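## Task

Find the foam block inside the pantry cabinet and put it on the cabinet's third level counting up from the bottom, where the cabinet floor itself is level one and not the first shelf. Then close the cabinet door. The block must stay there without the robot supporting it. The robot must not tip over or finish leaning.

## Robot and tools

ROBOT. A Hello Robot Stretch 3 with one arm. It has a two-wheel base 0.33 m long and 0.34 m wide, a lift on a mast, and an arm that extends toward the robot's RIGHT side. The base cannot drive sideways. To move the gripper forward or back, drive the base. Turns pivot about the midpoint between the wheels, 0.05 m behind the front edge. With the arm retracted and the wrist folded, the wrist pokes 0.06 m past the right side and a turn sweeps a radius of 0.28 m. An unfolded, level gripper reaches beyond that. The base is fast (0.30 m/s, 1.9 rad/s) only when stowed: lift_m below 0.30, arm_m below 0.03 and wrist_yaw_rad above 2.54. Otherwise it is capped at 0.10 m/s and 0.63 rad/s.

CAMERAS. head_camera and nav_camera are on the head and are aimed with head_pan_rad and head_tilt_rad. wrist_camera rides on the gripper. Each execute_actions result that is not an error or refusal carries one image per camera, taken at the end of the call. An empty actions list just returns the current view.

FRAMES. Base frame: origin on the floor midway between the drive wheels, x forward, y left, z up. hand_pose uses this frame, at the point where closed fingertips meet. With all wrist joints at zero, its x points up, y back along the arm toward the mast, z toward the rear. The odometry frame is the base frame at scene start. Heading is positive to the left, -3.142 to 3.142.

execute_actions takes "actions", a list run in order. Each action may hold "robot", "steps" (1 to 450 control steps at 30 per second, default 1) and "until". {"steps": n} alone waits. "robot" is one command, {"stop": true} (brakes everything and clears the queue), or a list of up to 8 commands run one after another, which may include {"pause_s": s} with s up to 15.
A command holds "base", "joints", "contact_limits", or a mix. Base and joint motions start together and keep going across later actions and between calls.
- base: exactly one key. translate_m is a relative drive in metres from where the base is when that command starts, forward positive, magnitude at most 1. rotate_rad is a relative turn on the spot in radians, left (counter-clockwise) positive, magnitude at most 3.2.
- joints: absolute targets by name. Unnamed joints keep their goal. lift_m 0 to 1.1 (arm height on the mast, m). arm_m 0 to 0.52 (extension, m). wrist_yaw_rad -1.345 to 4.42 (0 along the arm, positive toward the front, 3.0 folded over the base). wrist_pitch_rad -1.57 to 0.451 (0 level, negative tips fingertips down). wrist_roll_rad -2.911 to 2.911 (0 fingers side by side). gripper_m -0.089 to 0.179 (larger is wider; real fingertip gap is about 0.007 m smaller when nearly shut, 0.025 m smaller when wide, zero below 0.007). head_pan_rad -3.953 to 1.73 (0 forward, positive left, -1.57 along the arm). head_tilt_rad -1.53 to 0.419 (negative looks down).
- contact_limits: {"arm_m": e}, e a motor effort percent 1 to 100 at which that arm move halts with contact_stop (lower is gentler; too low halts immediately). It lasts until arm_m's next command.
Any invalid action or out-of-range number rejects the whole call and nothing runs.
"until" ends an action early when all its conditions hold. {"robot": {"status": "ended"}} fires when nothing reads moving and no queue runs; use it with steps 450 to wait for a motion to finish. Other fields compare with [op, value] using "=", "!=", "<", "<=", ">", ">=", e.g. "lift_m": [">", 0.3]. Status fields take a word or ["!=", "moving"]. {"any": {"status": "ended"}} fires when any one motion or queue ends.

zoom_image: "camera" (head_camera, nav_camera or wrist_camera) and "region" [x0, y0, x1, y1] in pixels of that camera's latest image, top-left origin, at most 504 by 504.
finished_scene: "scene" (1 or 2) ends that scene for good and reports success; the next scene's task then appears. Wait until every motion has ended first.

RESULT LINES. base_status shows progress, e.g. translate_m +0.1200 of +0.3000 (wheel-counted). joint_goals, joint_status, measured_speeds (unit per second). Status words: moving, done (within tolerance), off_target (stuck short, may still push), contact_stop, time_out, stopped, not_commanded, torque_fault. refusals counts refused goals; queue is idle/running/done/dropped/stopped; queue_left is commands not yet begun. Lines starting refused:, dropped: or replaced: explain what went wrong, counting from 0. robot.on_its_own appears when the robot changed a goal itself, a joint is slack or off, a motor is loaded at rest, or base_tilt has drifted 3 degrees or more from its start value. lidar_m: 12 distances, 30-degree sectors, first straight ahead, then counter-clockwise (4th left, 7th behind, 10th right), in a plane 0.17 m up, '-' means nothing seen. wrist_depth_mm and head_depth_mm: 7x7 grids of median depth. motor_effort: percent, positive pushes toward higher values, bracket is peak; readings are biased and noisy. base_tilt in degrees, forward and right positive.

GRIPPER. Close to a value below the object's width to grip; open at least 0.02 above the touch value to release. Neither the reading nor done proves a hold; check the images.

SAFETY. Fold or unfold the wrist only with lift_m 0.32 to 0.95, wrist_pitch_rad -0.4 and roll near 0; once folded the lift may go down to 0.25. With wrist_yaw_rad below -0.4, keep pitch at -0.5 or lower. Pushing into something rigid with the gripper above about 0.45 m, a second push after a contact_stop, or driving while holding or pressing on a fixed object can tip the robot; snagging while reversing is riskiest. If tilt shows, reverse the last move in small steps, free the gripper, and lower lift_m to about 0.2 if needed. After contact_stop the lift or arm goes slack until commanded again. The base, wrist and head have no contact stop; a wrist pushed hard may switch off for 10 s and refuse goals. Avoid drops, slams and hard shoves. Loose objects may occasionally get nudged.

Each tool is called after ">>>" as name(argument=value, ...), one argument or row to a line, values as JSON.

## Session

>>> execute_actions(
  actions=[],
)

Scene clock: 0.00 s.
robot.base_odometry: x=+0.000 y=+0.000 heading=+0.000 (m, m, rad; robot's odometry frame)
robot.turned_by_wheels: +0.000 (rad since the last result)
robot.turned_by_imu: +0.000 (rad since the last result)
robot.base_tilt: forward=-0.9 right=+0.8 (deg)
robot.lidar_m: 2.55 1.93 2.15 1.54 1.46 1.48 1.91 2.35 2.39 2.45 1.69 1.72
robot.head_depth_mm: 2103 2794 2810 2800 2829 2858 2303 / 2126 2990 3189 3146 3144 3064 2307 / 1911 3004 3145 3165 3161 3116 2314 / 1932 2895 2925 2959 2920 2973 2321 / 2120 2674 2715 2716 2734 2752 2290 / 2120 2541 2523 2571 2574 2568 2288 / 2144 2358 2415 2401 2418 2455 2270
robot.base_status: not_commanded
robot.joint_positions: lift_m=+0.357 arm_m=+0.000 wrist_yaw_rad=+3.076 wrist_pitch_rad=-0.326 wrist_roll_rad=-0.016 gripper_m=+0.037 head_pan_rad=-0.009 head_tilt_rad=+0.014
robot.joint_goals: lift_m=+0.357 arm_m=+0.000 wrist_yaw_rad=+3.076 wrist_pitch_rad=-0.326 wrist_roll_rad=-0.016 gripper_m=+0.037 head_pan_rad=-0.009 head_tilt_rad=+0.014
robot.joint_status: lift_m=not_commanded arm_m=not_commanded wrist_yaw_rad=not_commanded wrist_pitch_rad=not_commanded wrist_roll_rad=not_commanded gripper_m=not_commanded head_pan_rad=not_commanded head_tilt_rad=not_commanded
robot.measured_speeds: translate_m=+0.000 rotate_rad=+0.000 lift_m=+0.000 arm_m=+0.000 wrist_yaw_rad=+0.000 wrist_pitch_rad=+0.000 wrist_roll_rad=+0.000 head_pan_rad=+0.000 head_tilt_rad=+0.000
robot: refusals=0 queue=idle queue_left=0
robot.motor_effort: left_wheel=+1 right_wheel=+0 lift_m=+36 arm_m=+0 wrist_yaw_rad=+0 wrist_pitch_rad=+6 wrist_roll_rad=+0 gripper_m=+0 head_pan_rad=+0 head_tilt_rad=+2 (%)
robot.hand_pose: x=-0.0059 y=+0.0899 z=+0.3911 quat_wxyz=(+0.137, +0.695, +0.093, +0.699) (m; robot's base frame)
robot.wrist_depth_mm: - - - - - - - / - - - - - - - / - - - - - - - / - - - - - - - / 877 850 940 900 914 954 946 / 697 682 - 743 749 748 746 / 588 595 - 604 587 628 623
pictures: head_camera (sideways: a quarter turn clockwise sets it upright), nav_camera (sideways: a quarter turn counterclockwise sets it upright), wrist_camera
Images, in order (width x height): head_camera 896x504, nav_camera 672x504, wrist_camera 644x364.

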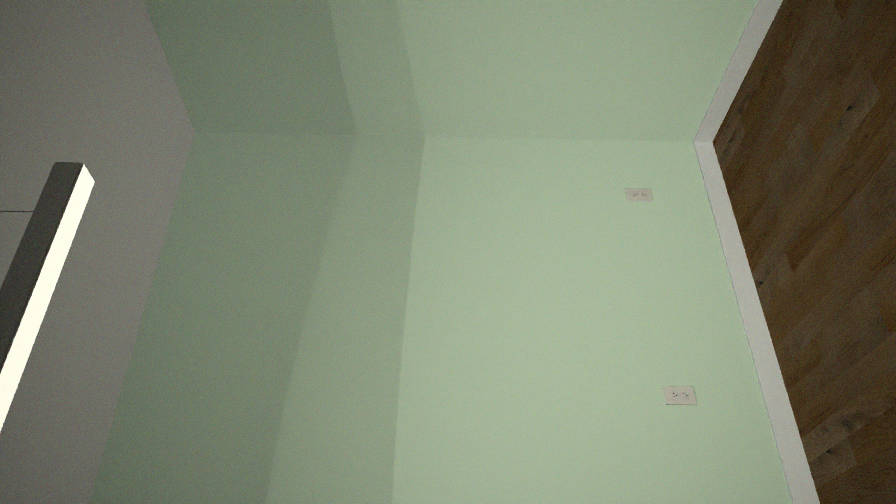

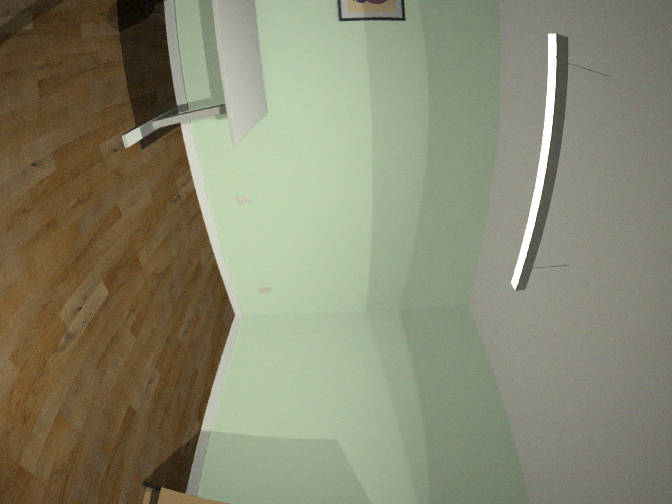

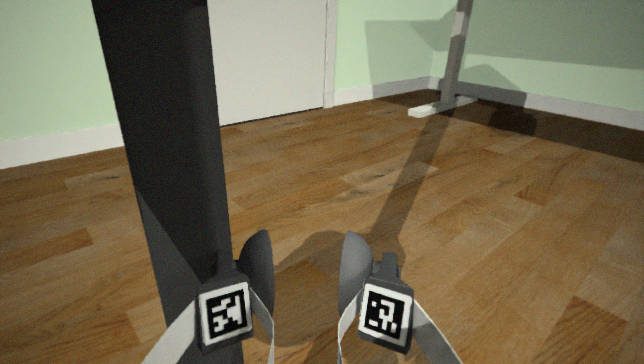

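Cabinet appears to the right.

>>> execute_actions(
  actions=[
    {"robot":{"joints":{"head_pan_rad":-1.1,"head_tilt_rad":-0.3}},"steps":100,"until":{"robot":{"status":"ended"}}},
  ],
)

Scene clock: 4.00 s.
robot.base_odometry: x=+0.000 y=+0.000 heading=+0.000 (m, m, rad; robot's odometry frame)
robot.turned_by_wheels: +0.000 (rad since the last result)
robot.turned_by_imu: +0.000 (rad since the last result)
robot.base_tilt: forward=-0.9 right=+0.8 (deg)
robot.lidar_m: 2.55 1.94 2.15 1.55 1.46 1.48 1.90 2.35 2.39 2.45 1.69 1.72
robot.head_depth_mm: 2126 2230 2351 2528 2598 1989 1560 / 2086 2206 2345 2481 2605 1945 1540 / 2059 2160 2340 2467 2563 1957 1551 / 2044 1609 1669 1828 1954 1961 1539 / 2004 1588 1663 1756 1883 1943 1534 / 1996 1573 1642 1739 1849 1960 1531 / 1965 1561 1653 2298 2400 1942 1540
robot.base_status: not_commanded
robot.joint_positions: lift_m=+0.357 arm_m=+0.000 wrist_yaw_rad=+3.076 wrist_pitch_rad=-0.326 wrist_roll_rad=-0.016 gripper_m=+0.037 head_pan_rad=-1.093 head_tilt_rad=-0.296
robot.joint_goals: lift_m=+0.357 arm_m=+0.000 wrist_yaw_rad=+3.076 wrist_pitch_rad=-0.326 wrist_roll_rad=-0.016 gripper_m=+0.037 head_pan_rad=-1.100 head_tilt_rad=-0.300
robot.joint_status: lift_m=not_commanded arm_m=not_commanded wrist_yaw_rad=not_commanded wrist_pitch_rad=not_commanded wrist_roll_rad=not_commanded gripper_m=not_commanded head_pan_rad=done head_tilt_rad=done
robot.measured_speeds: translate_m=+0.000 rotate_rad=+0.000 lift_m=+0.000 arm_m=+0.000 wrist_yaw_rad=+0.000 wrist_pitch_rad=+0.000 wrist_roll_rad=+0.000 head_pan_rad=+0.000 head_tilt_rad=+0.000
robot: refusals=0 queue=done queue_left=0
robot.motor_effort: left_wheel=+1(1) right_wheel=+0(0) lift_m=+36(37) arm_m=+0(0) wrist_yaw_rad=+1(0) wrist_pitch_rad=+6(5) wrist_roll_rad=+0(0) gripper_m=+1(0) head_pan_rad=-4(44) head_tilt_rad=-3(25) (%)
robot.hand_pose: x=-0.0059 y=+0.0899 z=+0.3911 quat_wxyz=(+0.137, +0.695, +0.093, +0.699) (m; robot's base frame)
robot.wrist_depth_mm: - - - - - - - / - - - - - - - / - - - - - - - / - - - - - - - / 870 877 917 882 899 895 915 / 696 704 - 735 718 720 741 / 589 594 - 602 587 611 624
pictures: head_camera (sideways: a quarter turn clockwise sets it upright), nav_camera (sideways: a quarter turn counterclockwise sets it upright), wrist_camera
camera_calibration (this result's frames):
head_camera: T_world_to_cam=[[-0.173836, 0.268172, -0.947557, 1.25542], [0.869949, 0.492729, -0.0201495, 0.0264417], [0.461485, -0.82783, -0.31895, 0.367729], [0, 0, 0, 1]] pos_world=[0.0255323, -0.0452784, 1.3074]
nav_camera: T_world_to_cam=[[0.1109, -0.320769, 0.940643, -1.183], [-0.885315, -0.461945, -0.0531504, 0.12179], [0.451574, -0.82687, -0.335211, 0.391846], [0, 0, 0, 1]] pos_world=[0.0620705, 0.000795593, 1.25061]
wrist_camera: T_world_to_cam=[[0.993847, -0.0954098, 0.0562512, -0.019858], [0.00890882, -0.437369, -0.899238, 0.433779], [0.110399, 0.894207, -0.433828, 0.25345], [0, 0, 0, 1]] pos_world=[-0.0121092, -0.0388101, 0.501142]
Images, in order (width x height): head_camera 896x504, nav_camera 672x504, wrist_camera 644x364.

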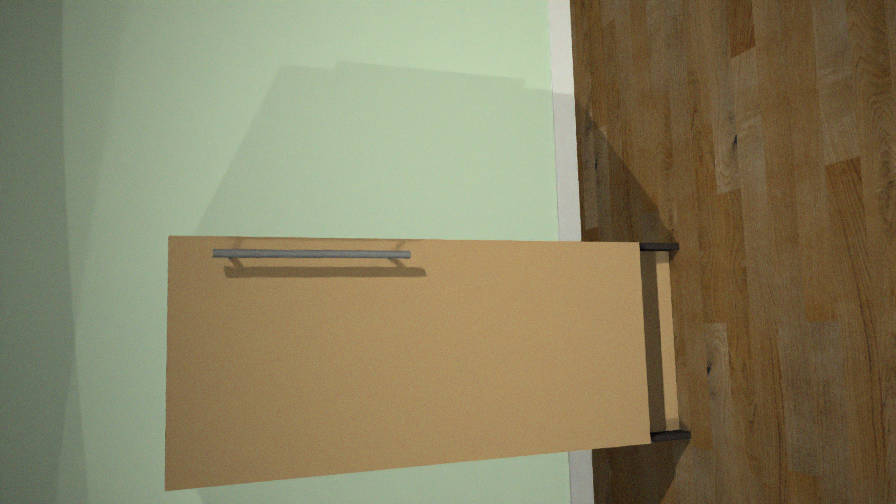

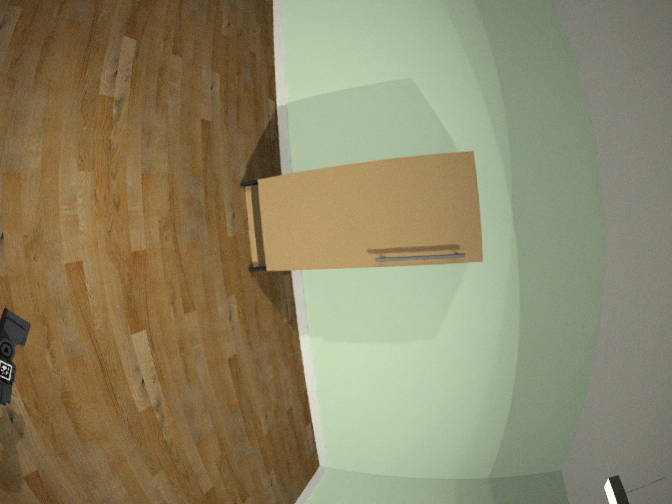

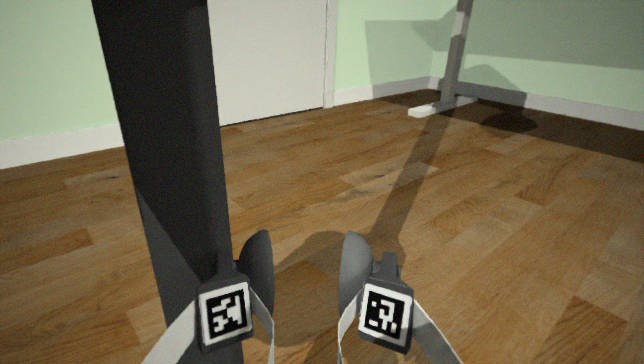

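>>> execute_actions(
  actions=[
    {"robot":[{"base":{"rotate_rad":-1.11},"joints":{"lift_m":0.27}},{"base":{"translate_m":1.0}},{"base":{"rotate_rad":1.73}},{"joints":{"lift_m":0.9,"head_pan_rad":-1.57,"head_tilt_rad":-0.3}},{"joints":{"wrist_yaw_rad":0,"wrist_pitch_rad":-0.4}},{"joints":{"wrist_pitch_rad":0,"gripper_m":0.12}}],"steps":450,"until":{"robot":{"status":"ended"}}},
  ],
)

Scene clock: 38.50 s.
robot.base_odometry: x=+0.445 y=-0.896 heading=+0.620 (m, m, rad; robot's odometry frame)
robot.turned_by_wheels: +0.620 (rad since the last result)
robot.turned_by_imu: +0.619 (rad since the last result)
robot.base_tilt: forward=-0.9 right=+0.9 (deg)
robot.lidar_m: 2.53 2.21 2.50 2.44 2.53 2.29 2.21 1.86 1.35 0.72 0.74 1.84
robot.head_depth_mm: 1122 1189 1262 1343 1431 1542 1536 / 1131 1187 1259 1351 1442 1533 1540 / 1119 628 665 714 748 840 910 / 1130 635 672 718 764 824 891 / 1134 637 675 721 767 827 894 / 1139 640 678 722 769 830 899 / 1130 642 681 727 778 835 905
robot.base_status: done (rotate_rad +1.7299 of +1.7300)
robot.joint_positions: lift_m=+0.830 arm_m=+0.000 wrist_yaw_rad=+3.076 wrist_pitch_rad=-0.326 wrist_roll_rad=-0.016 gripper_m=+0.037 head_pan_rad=-1.563 head_tilt_rad=-0.296
robot.joint_goals: lift_m=+0.900 arm_m=+0.000 wrist_yaw_rad=+3.076 wrist_pitch_rad=-0.326 wrist_roll_rad=-0.016 gripper_m=+0.037 head_pan_rad=-1.570 head_tilt_rad=-0.300
robot.joint_status: lift_m=moving arm_m=not_commanded wrist_yaw_rad=not_commanded wrist_pitch_rad=not_commanded wrist_roll_rad=not_commanded gripper_m=not_commanded head_pan_rad=done head_tilt_rad=done
robot.measured_speeds: translate_m=+0.000 rotate_rad=+0.000 lift_m=+0.110 arm_m=+0.000 wrist_yaw_rad=+0.000 wrist_pitch_rad=+0.000 wrist_roll_rad=+0.000 head_pan_rad=+0.000 head_tilt_rad=+0.000
robot: refusals=0 queue=running queue_left=2
robot.motor_effort: left_wheel=-2(13) right_wheel=+2(14) lift_m=+43(44) arm_m=+0(0) wrist_yaw_rad=+1(0) wrist_pitch_rad=+6(6) wrist_roll_rad=+0(0) gripper_m=+0(0) head_pan_rad=-4(35) head_tilt_rad=-2(2) (%)
robot.hand_pose: x=-0.0059 y=+0.0898 z=+0.8634 quat_wxyz=(+0.137, +0.695, +0.093, +0.699) (m; robot's base frame)
robot.wrist_depth_mm: - - - - - - - / - - - - - - - / - - - - - - - / - - - - - - - / - - - - - - - / - - - - - - - / - - - - - - -
pictures: head_camera (sideways: a quarter turn clockwise sets it upright), nav_camera (sideways: a quarter turn counterclockwise sets it upright), wrist_camera
camera_calibration (this result's frames):
head_camera: T_world_to_cam=[[-0.0334959, 0.318513, -0.947326, 1.25426], [0.998776, 0.045186, -0.0201225, 0.0256206], [0.0363966, -0.946841, -0.319637, 0.371217], [0, 0, 0, 1]] pos_world=[0.00291228, -0.0491729, 1.30736]
nav_camera: T_world_to_cam=[[-0.0464389, -0.336888, 0.940399, -1.18172], [-0.998529, -0.0107277, -0.0531525, 0.122483], [0.0279948, -0.941484, -0.335894, 0.395319], [0, 0, 0, 1]] pos_world=[0.056358, -0.0246089, 1.25059]
wrist_camera: T_world_to_cam=[[0.993849, -0.0953832, 0.0562658, -0.0464467], [0.00887975, -0.437806, -0.899026, 0.858342], [0.110385, 0.893996, -0.434266, 0.45883], [0, 0, 0, 1]] pos_world=[-0.0121089, -0.0388349, 0.973539]
Images, in order (width x height): head_camera 896x504, nav_camera 672x504, wrist_camera 644x364.

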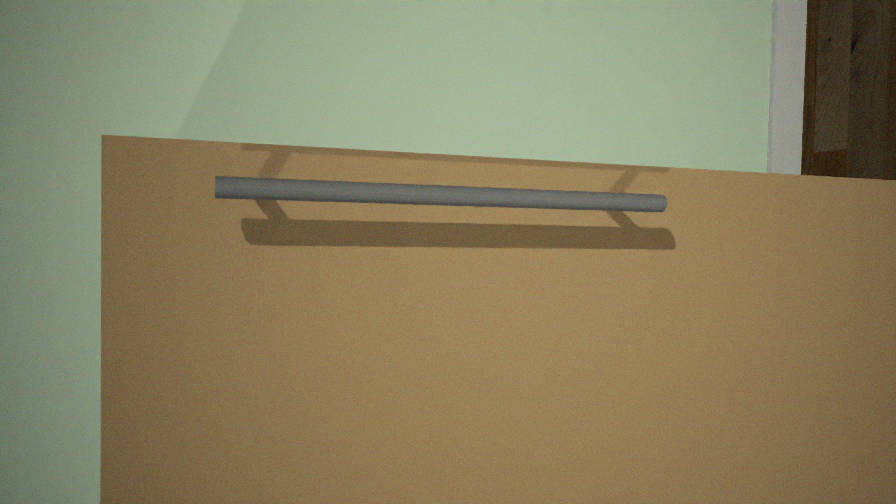

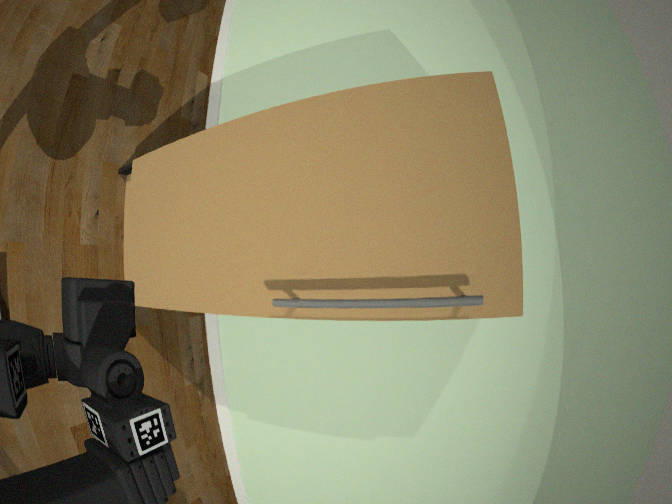

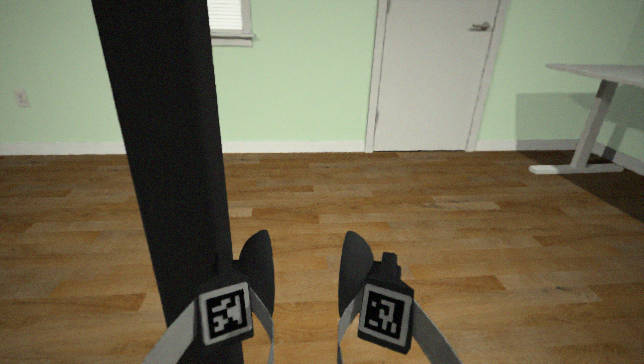

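>>> execute_actions(
  actions=[
    {"steps":450,"until":{"robot":{"status":"ended"}}},
  ],
)

Scene clock: 43.50 s.
robot.base_odometry: x=+0.445 y=-0.896 heading=+0.620 (m, m, rad; robot's odometry frame)
robot.turned_by_wheels: +0.000 (rad since the last result)
robot.turned_by_imu: +0.000 (rad since the last result)
robot.base_tilt: forward=-0.8 right=+0.8 (deg)
robot.lidar_m: 2.53 2.21 2.50 2.44 2.53 2.29 2.20 1.86 1.36 0.72 0.74 1.85
robot.head_depth_mm: 1119 1188 1259 1331 1434 1524 1535 / 1122 1186 1257 1349 1433 1535 1599 / 1121 627 664 716 748 839 869 / 1126 632 672 716 769 822 882 / 1122 637 676 719 769 823 895 / 1130 640 677 723 772 833 899 / 1133 640 682 726 779 838 903
robot.base_status: done (rotate_rad +1.7299 of +1.7300)
robot.joint_positions: lift_m=+0.900 arm_m=+0.000 wrist_yaw_rad=+0.003 wrist_pitch_rad=-0.022 wrist_roll_rad=-0.016 gripper_m=+0.120 head_pan_rad=-1.563 head_tilt_rad=-0.296
robot.joint_goals: lift_m=+0.900 arm_m=+0.000 wrist_yaw_rad=+0.000 wrist_pitch_rad=+0.000 wrist_roll_rad=-0.016 gripper_m=+0.120 head_pan_rad=-1.570 head_tilt_rad=-0.300
robot.joint_status: lift_m=done arm_m=not_commanded wrist_yaw_rad=done wrist_pitch_rad=done wrist_roll_rad=not_commanded gripper_m=done head_pan_rad=done head_tilt_rad=done
robot.measured_speeds: translate_m=+0.000 rotate_rad=+0.000 lift_m=+0.000 arm_m=+0.000 wrist_yaw_rad=+0.000 wrist_pitch_rad=+0.000 wrist_roll_rad=+0.000 head_pan_rad=+0.000 head_tilt_rad=+0.000
robot: refusals=0 queue=done queue_left=0
robot.motor_effort: left_wheel=-2(2) right_wheel=+3(4) lift_m=+43(45) arm_m=-1(1) wrist_yaw_rad=-2(2) wrist_pitch_rad=+9(10) wrist_roll_rad=+0(0) gripper_m=+0(81) head_pan_rad=-4(4) head_tilt_rad=-2(2) (%)
robot.hand_pose: x=-0.0207 y=-0.4003 z=+1.0087 quat_wxyz=(+0.713, +0.009, -0.701, -0.007) (m; robot's base frame)
robot.wrist_depth_mm: 437 448 444 458 - - - / 452 449 456 463 - - - / 458 464 475 474 - - - / 464 482 475 487 - - - / 482 491 492 505 - - - / 494 - 495 524 - - - / 500 - 516 521 - - -
pictures: head_camera (sideways: a quarter turn clockwise sets it upright), nav_camera (sideways: a quarter turn counterclockwise sets it upright), wrist_camera
camera_calibration (this result's frames):
head_camera: T_world_to_cam=[[-0.0334958, 0.318513, -0.947326, 1.25426], [0.998776, 0.0451856, -0.0201225, 0.0256206], [0.0363963, -0.946841, -0.319637, 0.371217], [0, 0, 0, 1]] pos_world=[0.00291226, -0.0491729, 1.30736]
nav_camera: T_world_to_cam=[[-0.046439, -0.336888, 0.940399, -1.18172], [-0.998529, -0.0107274, -0.0531525, 0.122483], [0.0279944, -0.941484, -0.335894, 0.395319], [0, 0, 0, 1]] pos_world=[0.056358, -0.0246089, 1.25059]
wrist_camera: T_world_to_cam=[[-0.998087, 0.0427796, 0.0446415, -0.0609285], [-0.0379087, 0.146988, -0.988412, 1.0978], [-0.0488457, -0.988213, -0.145085, -0.0867493], [0, 0, 0, 1]] pos_world=[-0.0234333, -0.244483, 1.07521]
Images, in order (width x height): head_camera 896x504, nav_camera 672x504, wrist_camera 644x364.

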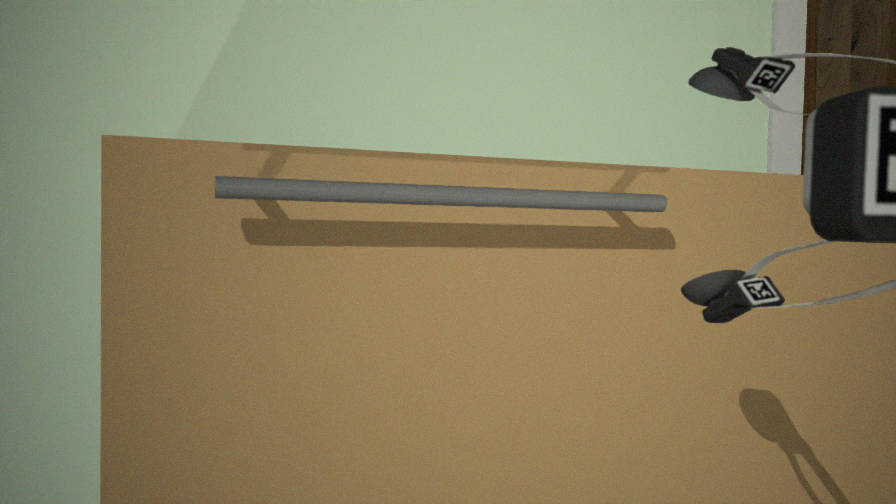

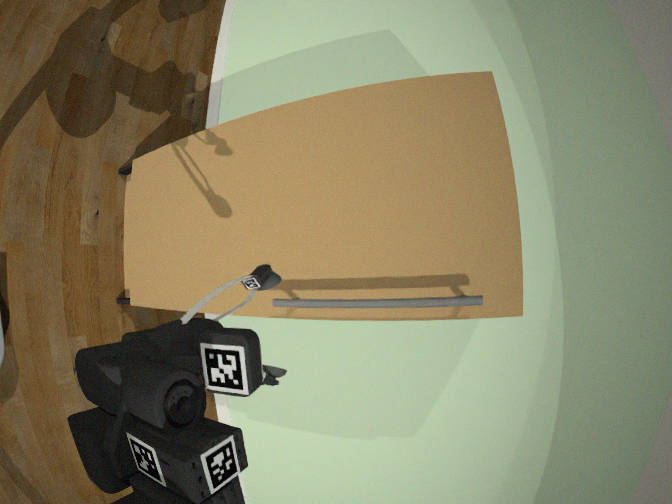

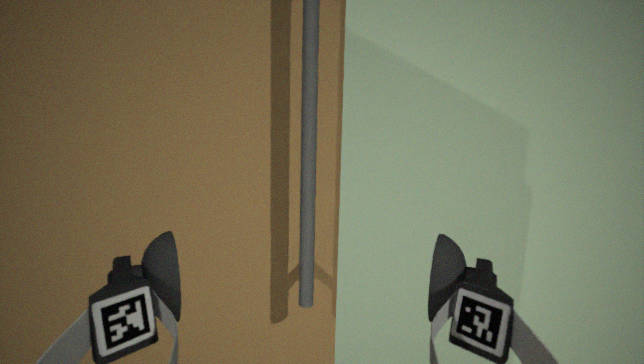

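>>> execute_actions(
  actions=[
    {"robot":[{"joints":{"arm_m":0.28}},{"joints":{"gripper_m":-0.02}}],"steps":450,"until":{"robot":{"status":"ended"}}},
  ],
)

Scene clock: 51.53 s.
robot.base_odometry: x=+0.445 y=-0.896 heading=+0.620 (m, m, rad; robot's odometry frame)
robot.turned_by_wheels: +0.000 (rad since the last result)
robot.turned_by_imu: -0.001 (rad since the last result)
robot.base_tilt: forward=-0.9 right=+0.8 (deg)
robot.lidar_m: 2.53 2.21 2.50 2.44 2.53 2.29 2.20 1.86 1.36 0.71 0.74 1.85
robot.head_depth_mm: 1118 1187 1266 1347 1392 1568 1512 / 1120 1193 1255 1342 - 1591 1546 / 1119 626 664 712 - 846 909 / 1115 633 670 715 767 823 895 / 1117 636 673 717 766 821 893 / 1118 637 680 722 774 828 900 / 1122 640 679 727 778 836 906
robot.base_status: done (rotate_rad +1.7299 of +1.7300)
robot.joint_positions: lift_m=+0.900 arm_m=+0.280 wrist_yaw_rad=-0.001 wrist_pitch_rad=-0.021 wrist_roll_rad=-0.016 gripper_m=-0.019 head_pan_rad=-1.563 head_tilt_rad=-0.296
robot.joint_goals: lift_m=+0.900 arm_m=+0.280 wrist_yaw_rad=+0.000 wrist_pitch_rad=+0.000 wrist_roll_rad=-0.016 gripper_m=-0.020 head_pan_rad=-1.570 head_tilt_rad=-0.300
robot.joint_status: lift_m=done arm_m=done wrist_yaw_rad=done wrist_pitch_rad=done wrist_roll_rad=not_commanded gripper_m=done head_pan_rad=done head_tilt_rad=done
robot.measured_speeds: translate_m=+0.000 rotate_rad=+0.000 lift_m=+0.000 arm_m=+0.000 wrist_yaw_rad=+0.000 wrist_pitch_rad=+0.000 wrist_roll_rad=+0.000 head_pan_rad=+0.000 head_tilt_rad=+0.000
robot: refusals=0 queue=done queue_left=0
robot.motor_effort: left_wheel=-2(2) right_wheel=+4(4) lift_m=+42(43) arm_m=+3(1) wrist_yaw_rad=+1(2) wrist_pitch_rad=+8(8) wrist_roll_rad=+0(0) gripper_m=-20(89) head_pan_rad=-4(4) head_tilt_rad=-1(2) (%)
robot.hand_pose: x=-0.0217 y=-0.6803 z=+1.0090 quat_wxyz=(+0.713, +0.007, -0.701, -0.008) (m; robot's base frame)
robot.wrist_depth_mm: 175 178 179 133 769 791 790 / 179 181 184 139 774 796 792 / 184 184 187 189 826 810 838 / 187 190 192 192 814 859 881 / 193 194 196 141 862 853 889 / 196 198 201 143 886 899 891 / 201 203 208 150 892 950 911
pictures: head_camera (sideways: a quarter turn clockwise sets it upright), nav_camera (sideways: a quarter turn counterclockwise sets it upright), wrist_camera
camera_calibration (this result's frames):
head_camera: T_world_to_cam=[[-0.0334382, 0.318519, -0.947326, 1.25426], [0.998784, 0.0450049, -0.0201225, 0.0256206], [0.0362249, -0.946847, -0.319637, 0.371218], [0, 0, 0, 1]] pos_world=[0.00290336, -0.0491724, 1.30736]
nav_camera: T_world_to_cam=[[-0.0464999, -0.33688, 0.940399, -1.18172], [-0.998531, -0.0105467, -0.0531525, 0.122483], [0.0278241, -0.941489, -0.335894, 0.39532], [0, 0, 0, 1]] pos_world=[0.0563536, -0.024618, 1.25059]
wrist_camera: T_world_to_cam=[[-0.997921, 0.0465543, 0.0445794, -0.0472815], [-0.0373616, 0.1458, -0.988608, 1.13866], [-0.0525237, -0.988218, -0.143758, -0.364858], [0, 0, 0, 1]] pos_world=[-0.0238048, -0.524375, 1.07534]
Images, in order (width x height): head_camera 896x504, nav_camera 672x504, wrist_camera 644x364.

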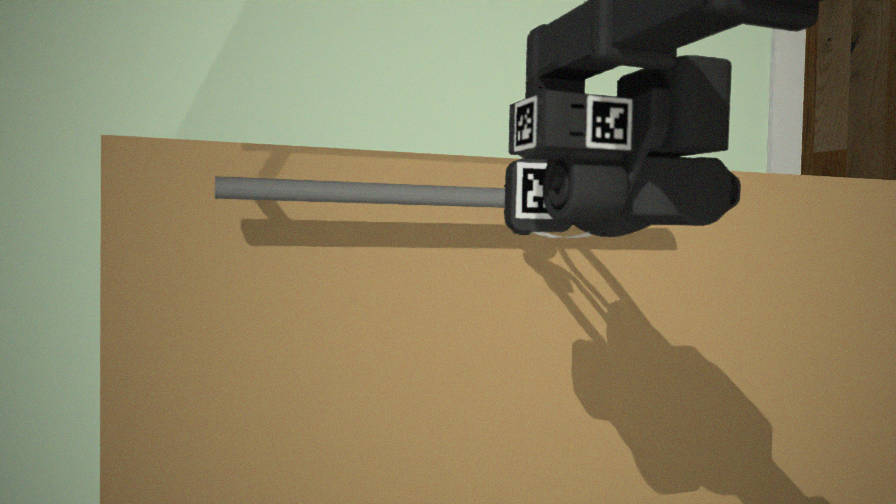

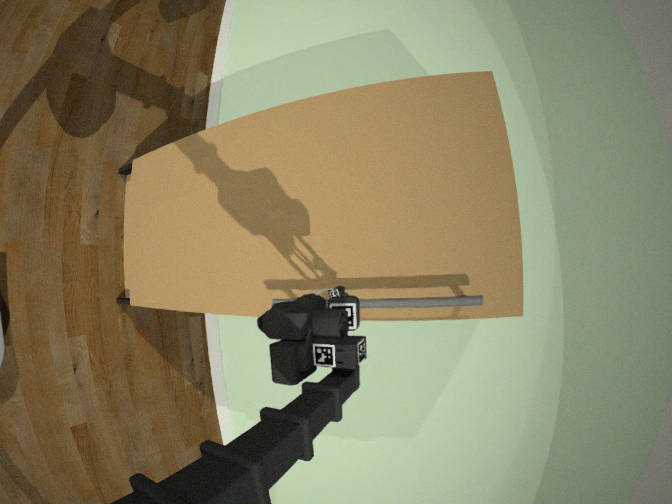

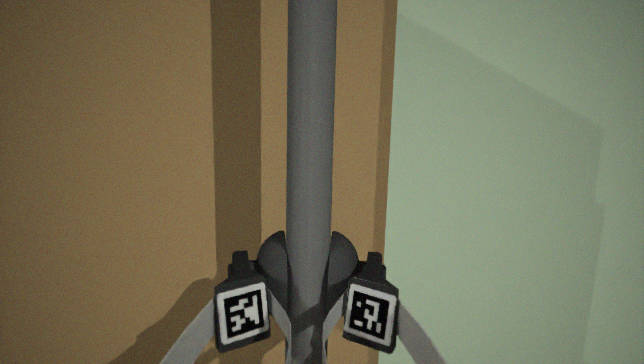

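>>> execute_actions(
  actions=[
    {"robot":[{"joints":{"arm_m":0.14},"base":{"translate_m":0.02}},{"joints":{"arm_m":0.02},"base":{"translate_m":0.05}}],"steps":450,"until":{"robot":{"status":"ended"}}},
  ],
)

Scene clock: 60.17 s.
robot.base_odometry: x=+0.502 y=-0.855 heading=+0.620 (m, m, rad; robot's odometry frame)
robot.turned_by_wheels: +0.000 (rad since the last result)
robot.turned_by_imu: -0.001 (rad since the last result)
robot.base_tilt: forward=-0.9 right=+0.8 (deg)
robot.lidar_m: 2.47 2.15 2.51 2.44 2.53 2.36 2.28 1.86 1.36 0.67 0.72 1.85
robot.head_depth_mm: 1117 1176 1261 1344 1435 1543 1550 / 1108 581 607 648 700 773 1546 / 1112 592 626 667 712 756 - / 1112 598 634 680 725 776 846 / 1123 609 645 688 734 794 857 / 1121 614 654 699 748 806 869 / 1129 623 663 709 758 819 888
robot.base_status: done (translate_m +0.0500 of +0.0500)
robot.joint_positions: lift_m=+0.900 arm_m=+0.020 wrist_yaw_rad=+0.003 wrist_pitch_rad=-0.021 wrist_roll_rad=-0.016 gripper_m=-0.020 head_pan_rad=-1.563 head_tilt_rad=-0.296
robot.joint_goals: lift_m=+0.900 arm_m=+0.020 wrist_yaw_rad=+0.000 wrist_pitch_rad=+0.000 wrist_roll_rad=-0.016 gripper_m=-0.020 head_pan_rad=-1.570 head_tilt_rad=-0.300
robot.joint_status: lift_m=done arm_m=done wrist_yaw_rad=done wrist_pitch_rad=done wrist_roll_rad=not_commanded gripper_m=done head_pan_rad=done head_tilt_rad=done
robot.measured_speeds: translate_m=+0.000 rotate_rad=+0.000 lift_m=+0.000 arm_m=+0.000 wrist_yaw_rad=+0.000 wrist_pitch_rad=+0.000 wrist_roll_rad=+0.000 head_pan_rad=+0.000 head_tilt_rad=+0.000
robot: refusals=0 queue=done queue_left=0
robot.motor_effort: left_wheel=-2(15) right_wheel=+3(25) lift_m=+42(43) arm_m=-3(7) wrist_yaw_rad=-2(39) wrist_pitch_rad=+9(9) wrist_roll_rad=+0(0) gripper_m=-8(18) head_pan_rad=-3(3) head_tilt_rad=-2(2) (%)
robot.hand_pose: x=-0.0208 y=-0.4210 z=+1.0090 quat_wxyz=(+0.713, +0.009, -0.701, -0.007) (m; robot's base frame)
robot.wrist_depth_mm: 409 403 401 391 - - - / 417 410 407 404 - - - / 431 423 421 404 - - - / 440 425 425 419 - - - / 448 448 437 426 - - - / 459 451 440 - - - - / 473 463 454 452 - - -
pictures: head_camera (sideways: a quarter turn clockwise sets it upright), nav_camera (sideways: a quarter turn counterclockwise sets it upright), wrist_camera
camera_calibration (this result's frames):
head_camera: T_world_to_cam=[[-0.0334381, 0.31852, -0.947326, 1.25426], [0.998784, 0.0450048, -0.0201225, 0.0256206], [0.0362248, -0.946847, -0.319637, 0.371218], [0, 0, 0, 1]] pos_world=[0.00290336, -0.0491724, 1.30736]
nav_camera: T_world_to_cam=[[-0.0465, -0.33688, 0.940399, -1.18172], [-0.998531, -0.0105465, -0.0531525, 0.122483], [0.027824, -0.941489, -0.335894, 0.39532], [0, 0, 0, 1]] pos_world=[0.0563536, -0.024618, 1.25059]
wrist_camera: T_world_to_cam=[[-0.998083, 0.0429139, 0.0445865, -0.0599662], [-0.0378941, 0.145788, -0.98859, 1.10082], [-0.0489244, -0.988385, -0.143882, -0.108422], [0, 0, 0, 1]] pos_world=[-0.0234414, -0.265075, 1.07533]
Images, in order (width x height): head_camera 896x504, nav_camera 672x504, wrist_camera 644x364.

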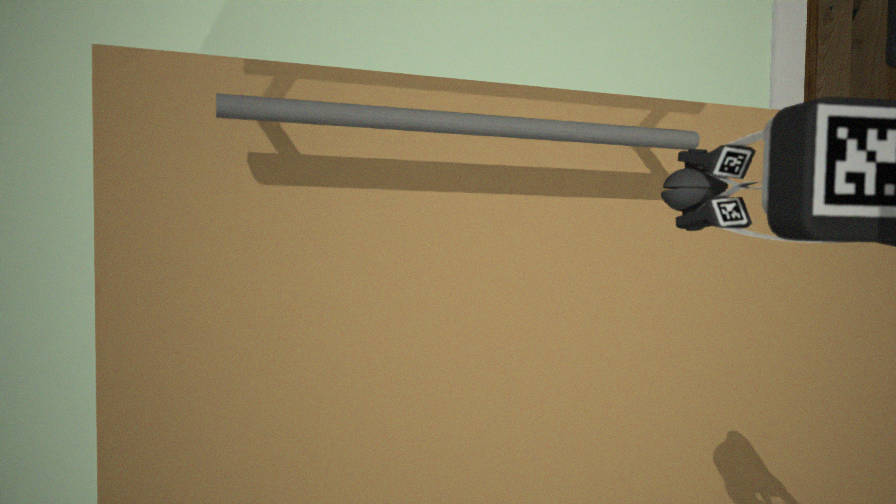

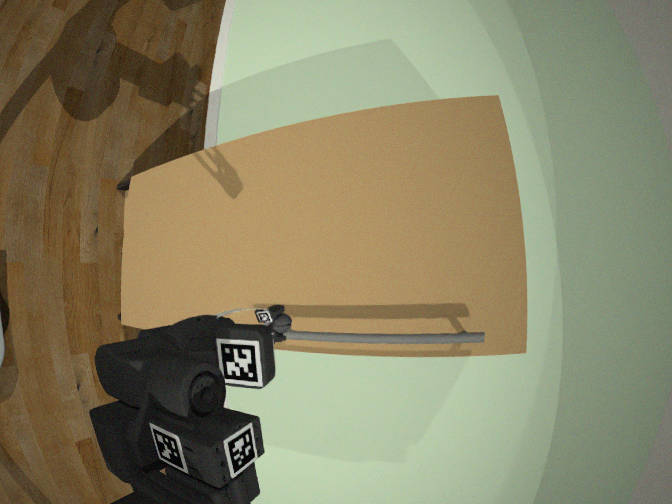

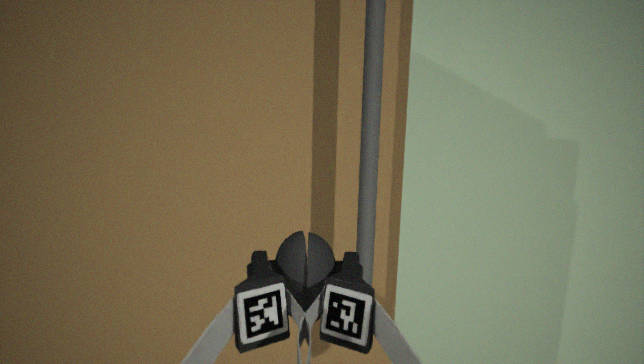

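>>> execute_actions(
  actions=[
    {"robot":[{"joints":{"gripper_m":0.1},"base":{"translate_m":-0.065}},{"joints":{"arm_m":0.25}},{"joints":{"gripper_m":-0.06}}],"steps":450,"until":{"robot":{"status":"ended"}}},
  ],
)

Scene clock: 70.70 s.
robot.base_odometry: x=+0.449 y=-0.893 heading=+0.620 (m, m, rad; robot's odometry frame)
robot.turned_by_wheels: +0.000 (rad since the last result)
robot.turned_by_imu: -0.001 (rad since the last result)
robot.base_tilt: forward=-0.9 right=+0.8 (deg)
robot.lidar_m: 2.53 2.21 2.50 2.44 2.52 2.29 2.22 1.86 1.35 0.72 0.74 1.84
robot.head_depth_mm: 1119 1182 1260 1340 1399 - 1539 / 1127 1190 1265 1348 - - 1540 / 1125 631 658 708 - - 905 / 1125 634 675 716 765 824 894 / 1130 636 676 721 767 828 899 / 1127 639 680 722 773 827 904 / 1127 642 682 727 778 838 904
robot.base_status: done (translate_m -0.0650 of -0.0650)
robot.joint_positions: lift_m=+0.900 arm_m=+0.250 wrist_yaw_rad=-0.010 wrist_pitch_rad=-0.021 wrist_roll_rad=-0.016 gripper_m=-0.059 head_pan_rad=-1.563 head_tilt_rad=-0.296
robot.joint_goals: lift_m=+0.900 arm_m=+0.250 wrist_yaw_rad=+0.000 wrist_pitch_rad=+0.000 wrist_roll_rad=-0.016 gripper_m=-0.060 head_pan_rad=-1.570 head_tilt_rad=-0.300
robot.joint_status: lift_m=done arm_m=done wrist_yaw_rad=done wrist_pitch_rad=done wrist_roll_rad=not_commanded gripper_m=done head_pan_rad=done head_tilt_rad=done
robot.measured_speeds: translate_m=+0.000 rotate_rad=+0.000 lift_m=+0.000 arm_m=+0.000 wrist_yaw_rad=+0.000 wrist_pitch_rad=+0.000 wrist_roll_rad=+0.000 head_pan_rad=+0.000 head_tilt_rad=+0.000
robot: refusals=0 queue=done queue_left=0
robot.motor_effort: left_wheel=-3(8) right_wheel=+7(8) lift_m=+44(43) arm_m=+3(4) wrist_yaw_rad=+9(10) wrist_pitch_rad=+8(8) wrist_roll_rad=+0(0) gripper_m=-30(100) head_pan_rad=-4(4) head_tilt_rad=-1(2) (%)
robot.hand_pose: x=-0.0239 y=-0.6503 z=+1.0090 quat_wxyz=(+0.713, +0.004, -0.701, -0.011) (m; robot's base frame)
robot.wrist_depth_mm: 202 206 207 209 809 823 848 / 208 212 213 216 824 836 840 / 212 214 220 221 860 887 860 / 218 220 224 225 860 867 921 / 222 226 229 230 888 908 921 / 228 233 232 - 936 912 963 / 233 238 240 187 950 972 971
pictures: head_camera (sideways: a quarter turn clockwise sets it upright), nav_camera (sideways: a quarter turn counterclockwise sets it upright), wrist_camera
camera_calibration (this result's frames):
head_camera: T_world_to_cam=[[-0.033431, 0.31852, -0.947326, 1.25426], [0.998785, 0.0449823, -0.0201225, 0.0256206], [0.0362035, -0.946848, -0.319637, 0.371218], [0, 0, 0, 1]] pos_world=[0.00290225, -0.0491723, 1.30736]
nav_camera: T_world_to_cam=[[-0.0465076, -0.336879, 0.940399, -1.18172], [-0.998531, -0.010524, -0.0531525, 0.122483], [0.0278027, -0.941489, -0.335894, 0.39532], [0, 0, 0, 1]] pos_world=[0.056353, -0.0246191, 1.25059]
wrist_camera: T_world_to_cam=[[-0.997473, 0.0553269, 0.0445817, -0.0452111], [-0.0360803, 0.146126, -0.988608, 1.13443], [-0.0612112, -0.987718, -0.14376, -0.33516], [0, 0, 0, 1]] pos_world=[-0.0246817, -0.494312, 1.07534]
Images, in order (width x height): head_camera 896x504, nav_camera 672x504, wrist_camera 644x364.

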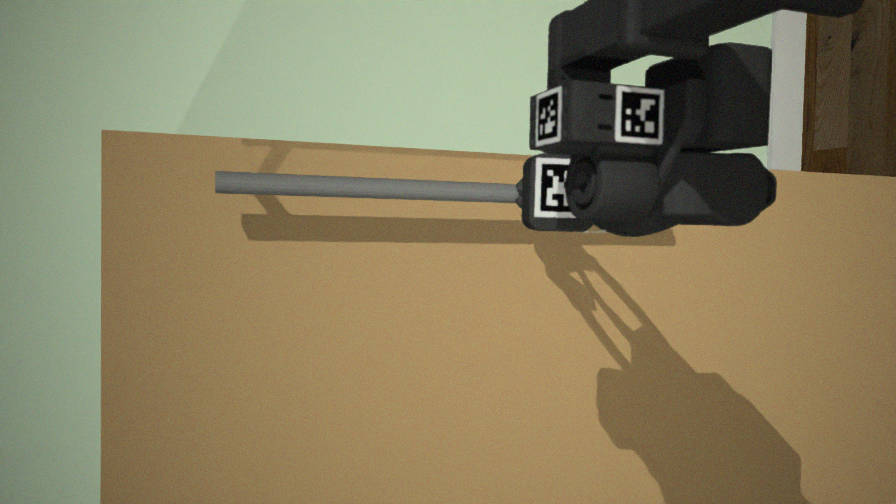

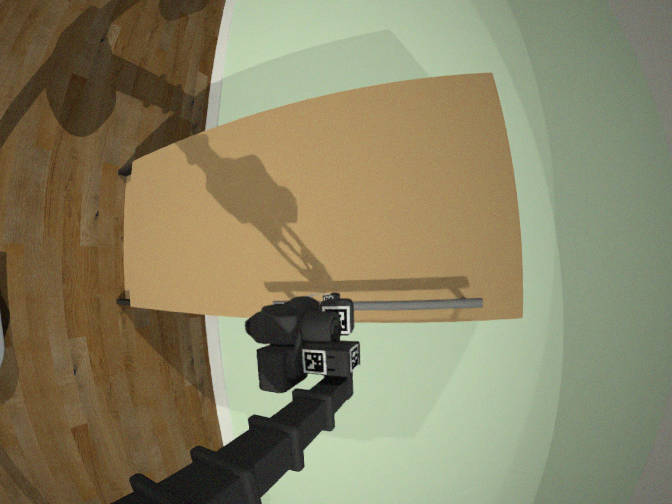

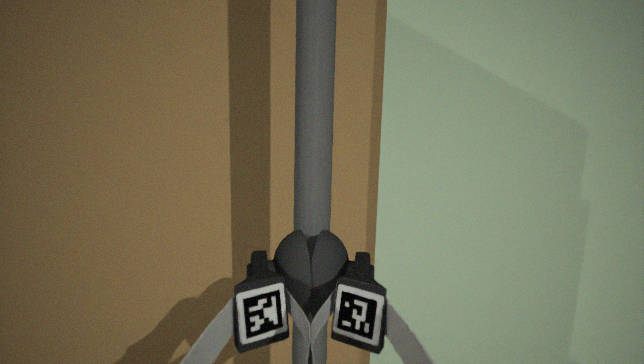

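>>> execute_actions(
  actions=[
    {"robot":[{"joints":{"arm_m":0.2}},{"joints":{"gripper_m":0.1}},{"joints":{"arm_m":0.3}},{"joints":{"gripper_m":-0.05}}],"steps":450,"until":{"robot":{"status":"ended"}}},
  ],
)

Scene clock: 80.80 s.
robot.base_odometry: x=+0.449 y=-0.893 heading=+0.620 (m, m, rad; robot's odometry frame)
robot.turned_by_wheels: +0.000 (rad since the last result)
robot.turned_by_imu: -0.005 (rad since the last result)
robot.base_tilt: forward=-0.9 right=+0.8 (deg)
robot.lidar_m: 2.53 2.21 2.52 2.44 2.53 2.30 2.21 1.87 1.36 0.72 0.74 1.84
robot.head_depth_mm: 1127 1190 1261 1342 - 1564 1503 / 1128 1197 1261 1347 - 1584 1546 / 1122 629 664 715 - 849 913 / 1129 636 673 719 769 823 892 / 1134 639 677 719 768 830 892 / 1133 640 678 724 774 832 901 / 1135 642 682 728 776 837 901
robot.base_status: done (translate_m -0.0650 of -0.0650)
robot.joint_positions: lift_m=+0.900 arm_m=+0.299 wrist_yaw_rad=+0.013 wrist_pitch_rad=-0.024 wrist_roll_rad=-0.016 gripper_m=-0.049 head_pan_rad=-1.563 head_tilt_rad=-0.296
robot.joint_goals: lift_m=+0.900 arm_m=+0.300 wrist_yaw_rad=+0.000 wrist_pitch_rad=+0.000 wrist_roll_rad=-0.016 gripper_m=-0.050 head_pan_rad=-1.570 head_tilt_rad=-0.300
robot.joint_status: lift_m=done arm_m=done wrist_yaw_rad=done wrist_pitch_rad=done wrist_roll_rad=not_commanded gripper_m=done head_pan_rad=done head_tilt_rad=done
robot.measured_speeds: translate_m=+0.000 rotate_rad=+0.000 lift_m=+0.000 arm_m=+0.000 wrist_yaw_rad=+0.000 wrist_pitch_rad=+0.000 wrist_roll_rad=+0.000 head_pan_rad=+0.000 head_tilt_rad=+0.000
robot: refusals=0 queue=done queue_left=0
robot.motor_effort: left_wheel=-4(4) right_wheel=+11(12) lift_m=+42(42) arm_m=+4(5) wrist_yaw_rad=-11(12) wrist_pitch_rad=+9(9) wrist_roll_rad=+0(0) gripper_m=-27(99) head_pan_rad=-3(4) head_tilt_rad=-2(2) (%)
robot.hand_pose: x=-0.0182 y=-0.7000 z=+1.0083 quat_wxyz=(+0.713, +0.013, -0.701, -0.004) (m; robot's base frame)
robot.wrist_depth_mm: 160 162 163 114 168 776 788 / 164 165 167 118 749 787 783 / 168 170 171 122 799 802 786 / 172 173 175 174 808 804 831 / 176 178 180 130 833 827 848 / 181 182 184 126 841 824 864 / 185 187 189 132 890 865 891
pictures: head_camera (sideways: a quarter turn clockwise sets it upright), nav_camera (sideways: a quarter turn counterclockwise sets it upright), wrist_camera
camera_calibration (this result's frames):
head_camera: T_world_to_cam=[[-0.0334312, 0.318551, -0.947316, 1.25424], [0.998785, 0.0449828, -0.0201213, 0.025619], [0.0362033, -0.946838, -0.319668, 0.371258], [0, 0, 0, 1]] pos_world=[0.00290224, -0.0491725, 1.30736]
nav_camera: T_world_to_cam=[[-0.0465074, -0.336909, 0.940388, -1.18171], [-0.998531, -0.0105222, -0.0531526, 0.122483], [0.0278026, -0.941478, -0.335925, 0.39536], [0, 0, 0, 1]] pos_world=[0.056353, -0.0246175, 1.25059]
wrist_camera: T_world_to_cam=[[-0.998465, 0.0326766, 0.0447213, -0.0526868], [-0.0394059, 0.148308, -0.988156, 1.14217], [-0.0389221, -0.988401, -0.146792, -0.381072], [0, 0, 0, 1]] pos_world=[-0.0224299, -0.544323, 1.07506]
Images, in order (width x height): head_camera 896x504, nav_camera 672x504, wrist_camera 644x364.

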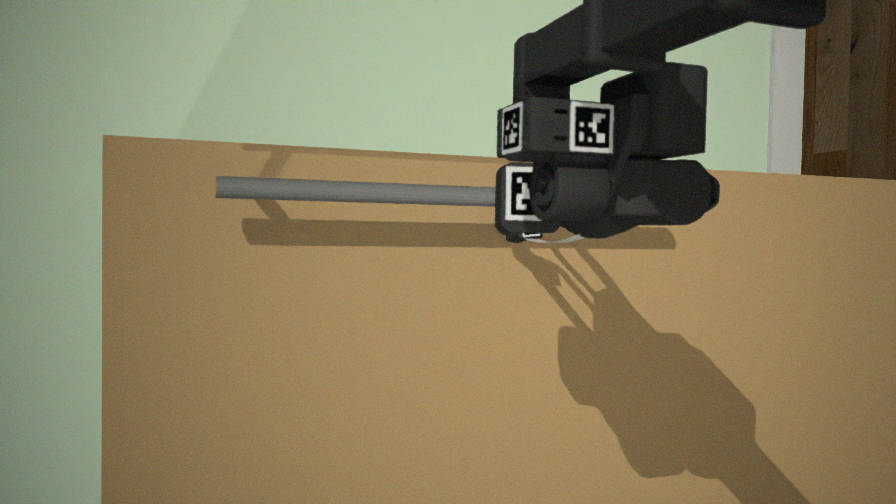

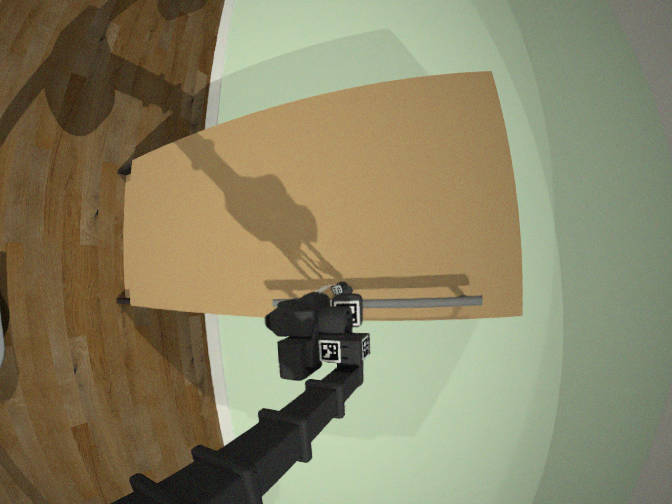

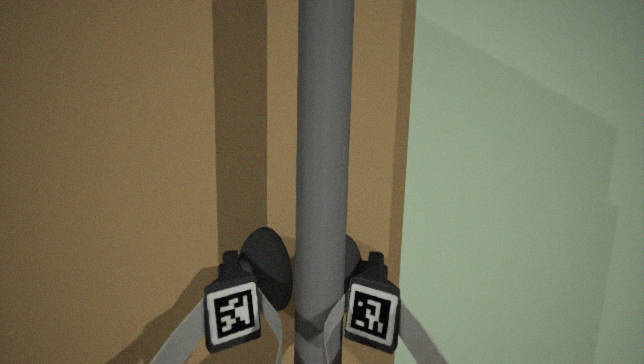

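Handle is caged behind the pads. Pull.

>>> execute_actions(
  actions=[
    {"robot":[{"joints":{"arm_m":0.15}},{"joints":{"arm_m":0.02},"base":{"translate_m":0.06}}],"steps":450,"until":{"robot":{"status":"ended"}}},
  ],
)

Scene clock: 90.97 s.
robot.base_odometry: x=+0.498 y=-0.858 heading=+0.621 (m, m, rad; robot's odometry frame)
robot.turned_by_wheels: +0.001 (rad since the last result)
robot.turned_by_imu: +0.001 (rad since the last result)
robot.base_tilt: forward=-0.8 right=+0.9 (deg)
robot.lidar_m: 2.47 2.15 2.52 2.44 2.54 2.36 2.27 1.86 1.36 0.40 0.54 1.84
robot.head_depth_mm: 1124 1190 1262 1339 1427 1531 1566 / 1096 657 717 810 908 1516 1544 / 330 347 366 390 416 449 - / 355 370 354 403 430 420 - / 385 401 426 457 492 540 578 / 419 435 466 501 542 591 650 / 464 476 512 557 605 668 743
robot.base_status: done (translate_m +0.0601 of +0.0600)
robot.joint_positions: lift_m=+0.900 arm_m=+0.021 wrist_yaw_rad=+0.180 wrist_pitch_rad=-0.021 wrist_roll_rad=-0.016 gripper_m=-0.029 head_pan_rad=-1.563 head_tilt_rad=-0.297
robot.joint_goals: lift_m=+0.900 arm_m=+0.020 wrist_yaw_rad=+0.091 wrist_pitch_rad=+0.000 wrist_roll_rad=-0.016 gripper_m=-0.029 head_pan_rad=-1.570 head_tilt_rad=-0.300
robot.joint_status: lift_m=done arm_m=done wrist_yaw_rad=done wrist_pitch_rad=done wrist_roll_rad=not_commanded gripper_m=done head_pan_rad=done head_tilt_rad=done
robot.measured_speeds: translate_m=+0.000 rotate_rad=+0.000 lift_m=+0.000 arm_m=+0.000 wrist_yaw_rad=+0.000 wrist_pitch_rad=+0.000 wrist_roll_rad=+0.000 head_pan_rad=+0.000 head_tilt_rad=+0.000
robot: refusals=0 queue=done queue_left=0
robot.on_its_own: wrist_yaw_rad is held at +0.091, not at your +0.000, by its stall guard, which is still easing; gripper_m is held at -0.029, not at your -0.050, by its stall guard, which is not easing now; right_wheel is at rest, and its effort (-40) is outside its rest range (-18 to +18)
robot.motor_effort: left_wheel=+14(23) right_wheel=-40(40) lift_m=+42(42) arm_m=-10(10) wrist_yaw_rad=-81(80) wrist_pitch_rad=+8(10) wrist_roll_rad=+0(0) gripper_m=-23(27) head_pan_rad=-3(4) head_tilt_rad=-2(2) (%)
robot.hand_pose: x=+0.0243 y=-0.4177 z=+1.0091 quat_wxyz=(+0.711, +0.071, -0.698, +0.057) (m; robot's base frame)
robot.wrist_depth_mm: - 308 220 158 138 967 957 / - 324 225 161 139 996 954 / - 334 230 164 142 991 - / - 347 236 168 145 - 995 / - 357 242 166 147 - - / - 372 128 127 152 - - / - 423 253 177 152 - -
pictures: head_camera (sideways: a quarter turn clockwise sets it upright), nav_camera (sideways: a quarter turn counterclockwise sets it upright), wrist_camera
camera_calibration (this result's frames):
head_camera: T_world_to_cam=[[-0.0334184, 0.318867, -0.94721, 1.25411], [0.998787, 0.0449419, -0.0201089, 0.0256029], [0.0361573, -0.946734, -0.319982, 0.371667], [0, 0, 0, 1]] pos_world=[0.00289991, -0.0491741, 1.30734]
nav_camera: T_world_to_cam=[[-0.0465211, -0.337219, 0.940276, -1.18156], [-0.998532, -0.010457, -0.0531536, 0.122484], [0.0277568, -0.941368, -0.336237, 0.395766], [0, 0, 0, 1]] pos_world=[0.0563517, -0.0246029, 1.25058]
wrist_camera: T_world_to_cam=[[-0.990026, -0.133708, 0.0443812, -0.0888861], [-0.0627401, 0.136388, -0.988667, 1.09894], [0.12614, -0.981591, -0.143417, -0.104787], [0, 0, 0, 1]] pos_world=[-0.00583398, -0.264626, 1.0754]
Images, in order (width x height): head_camera 896x504, nav_camera 672x504, wrist_camera 644x364.

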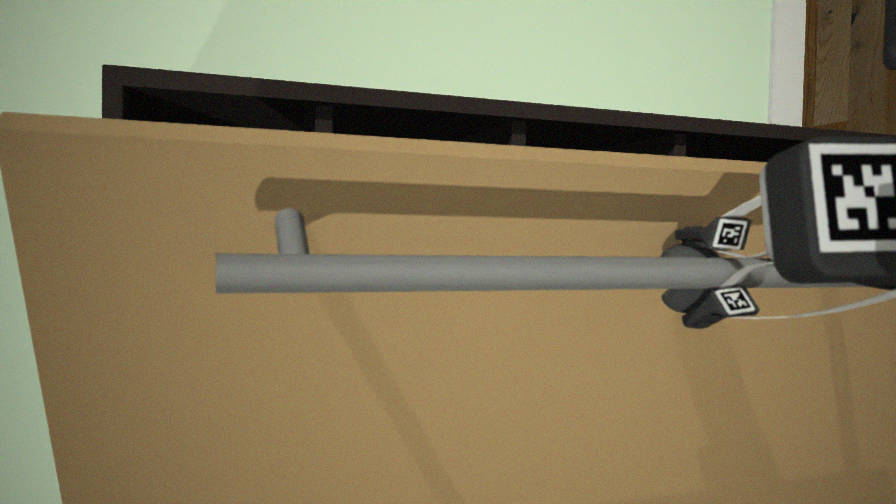

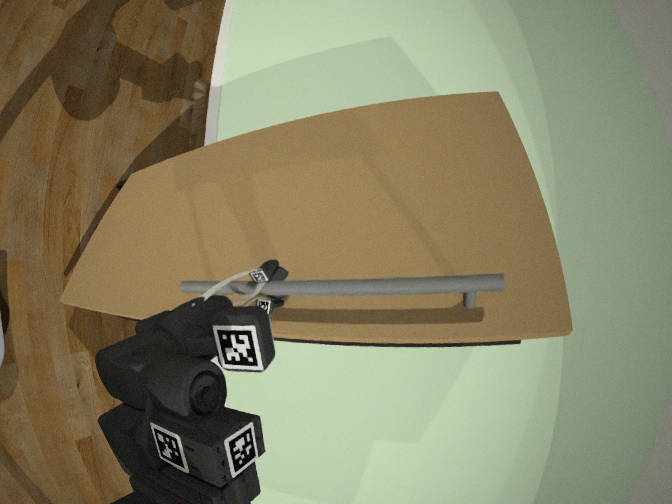

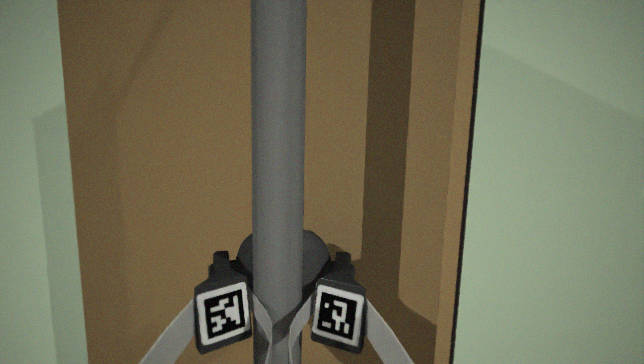

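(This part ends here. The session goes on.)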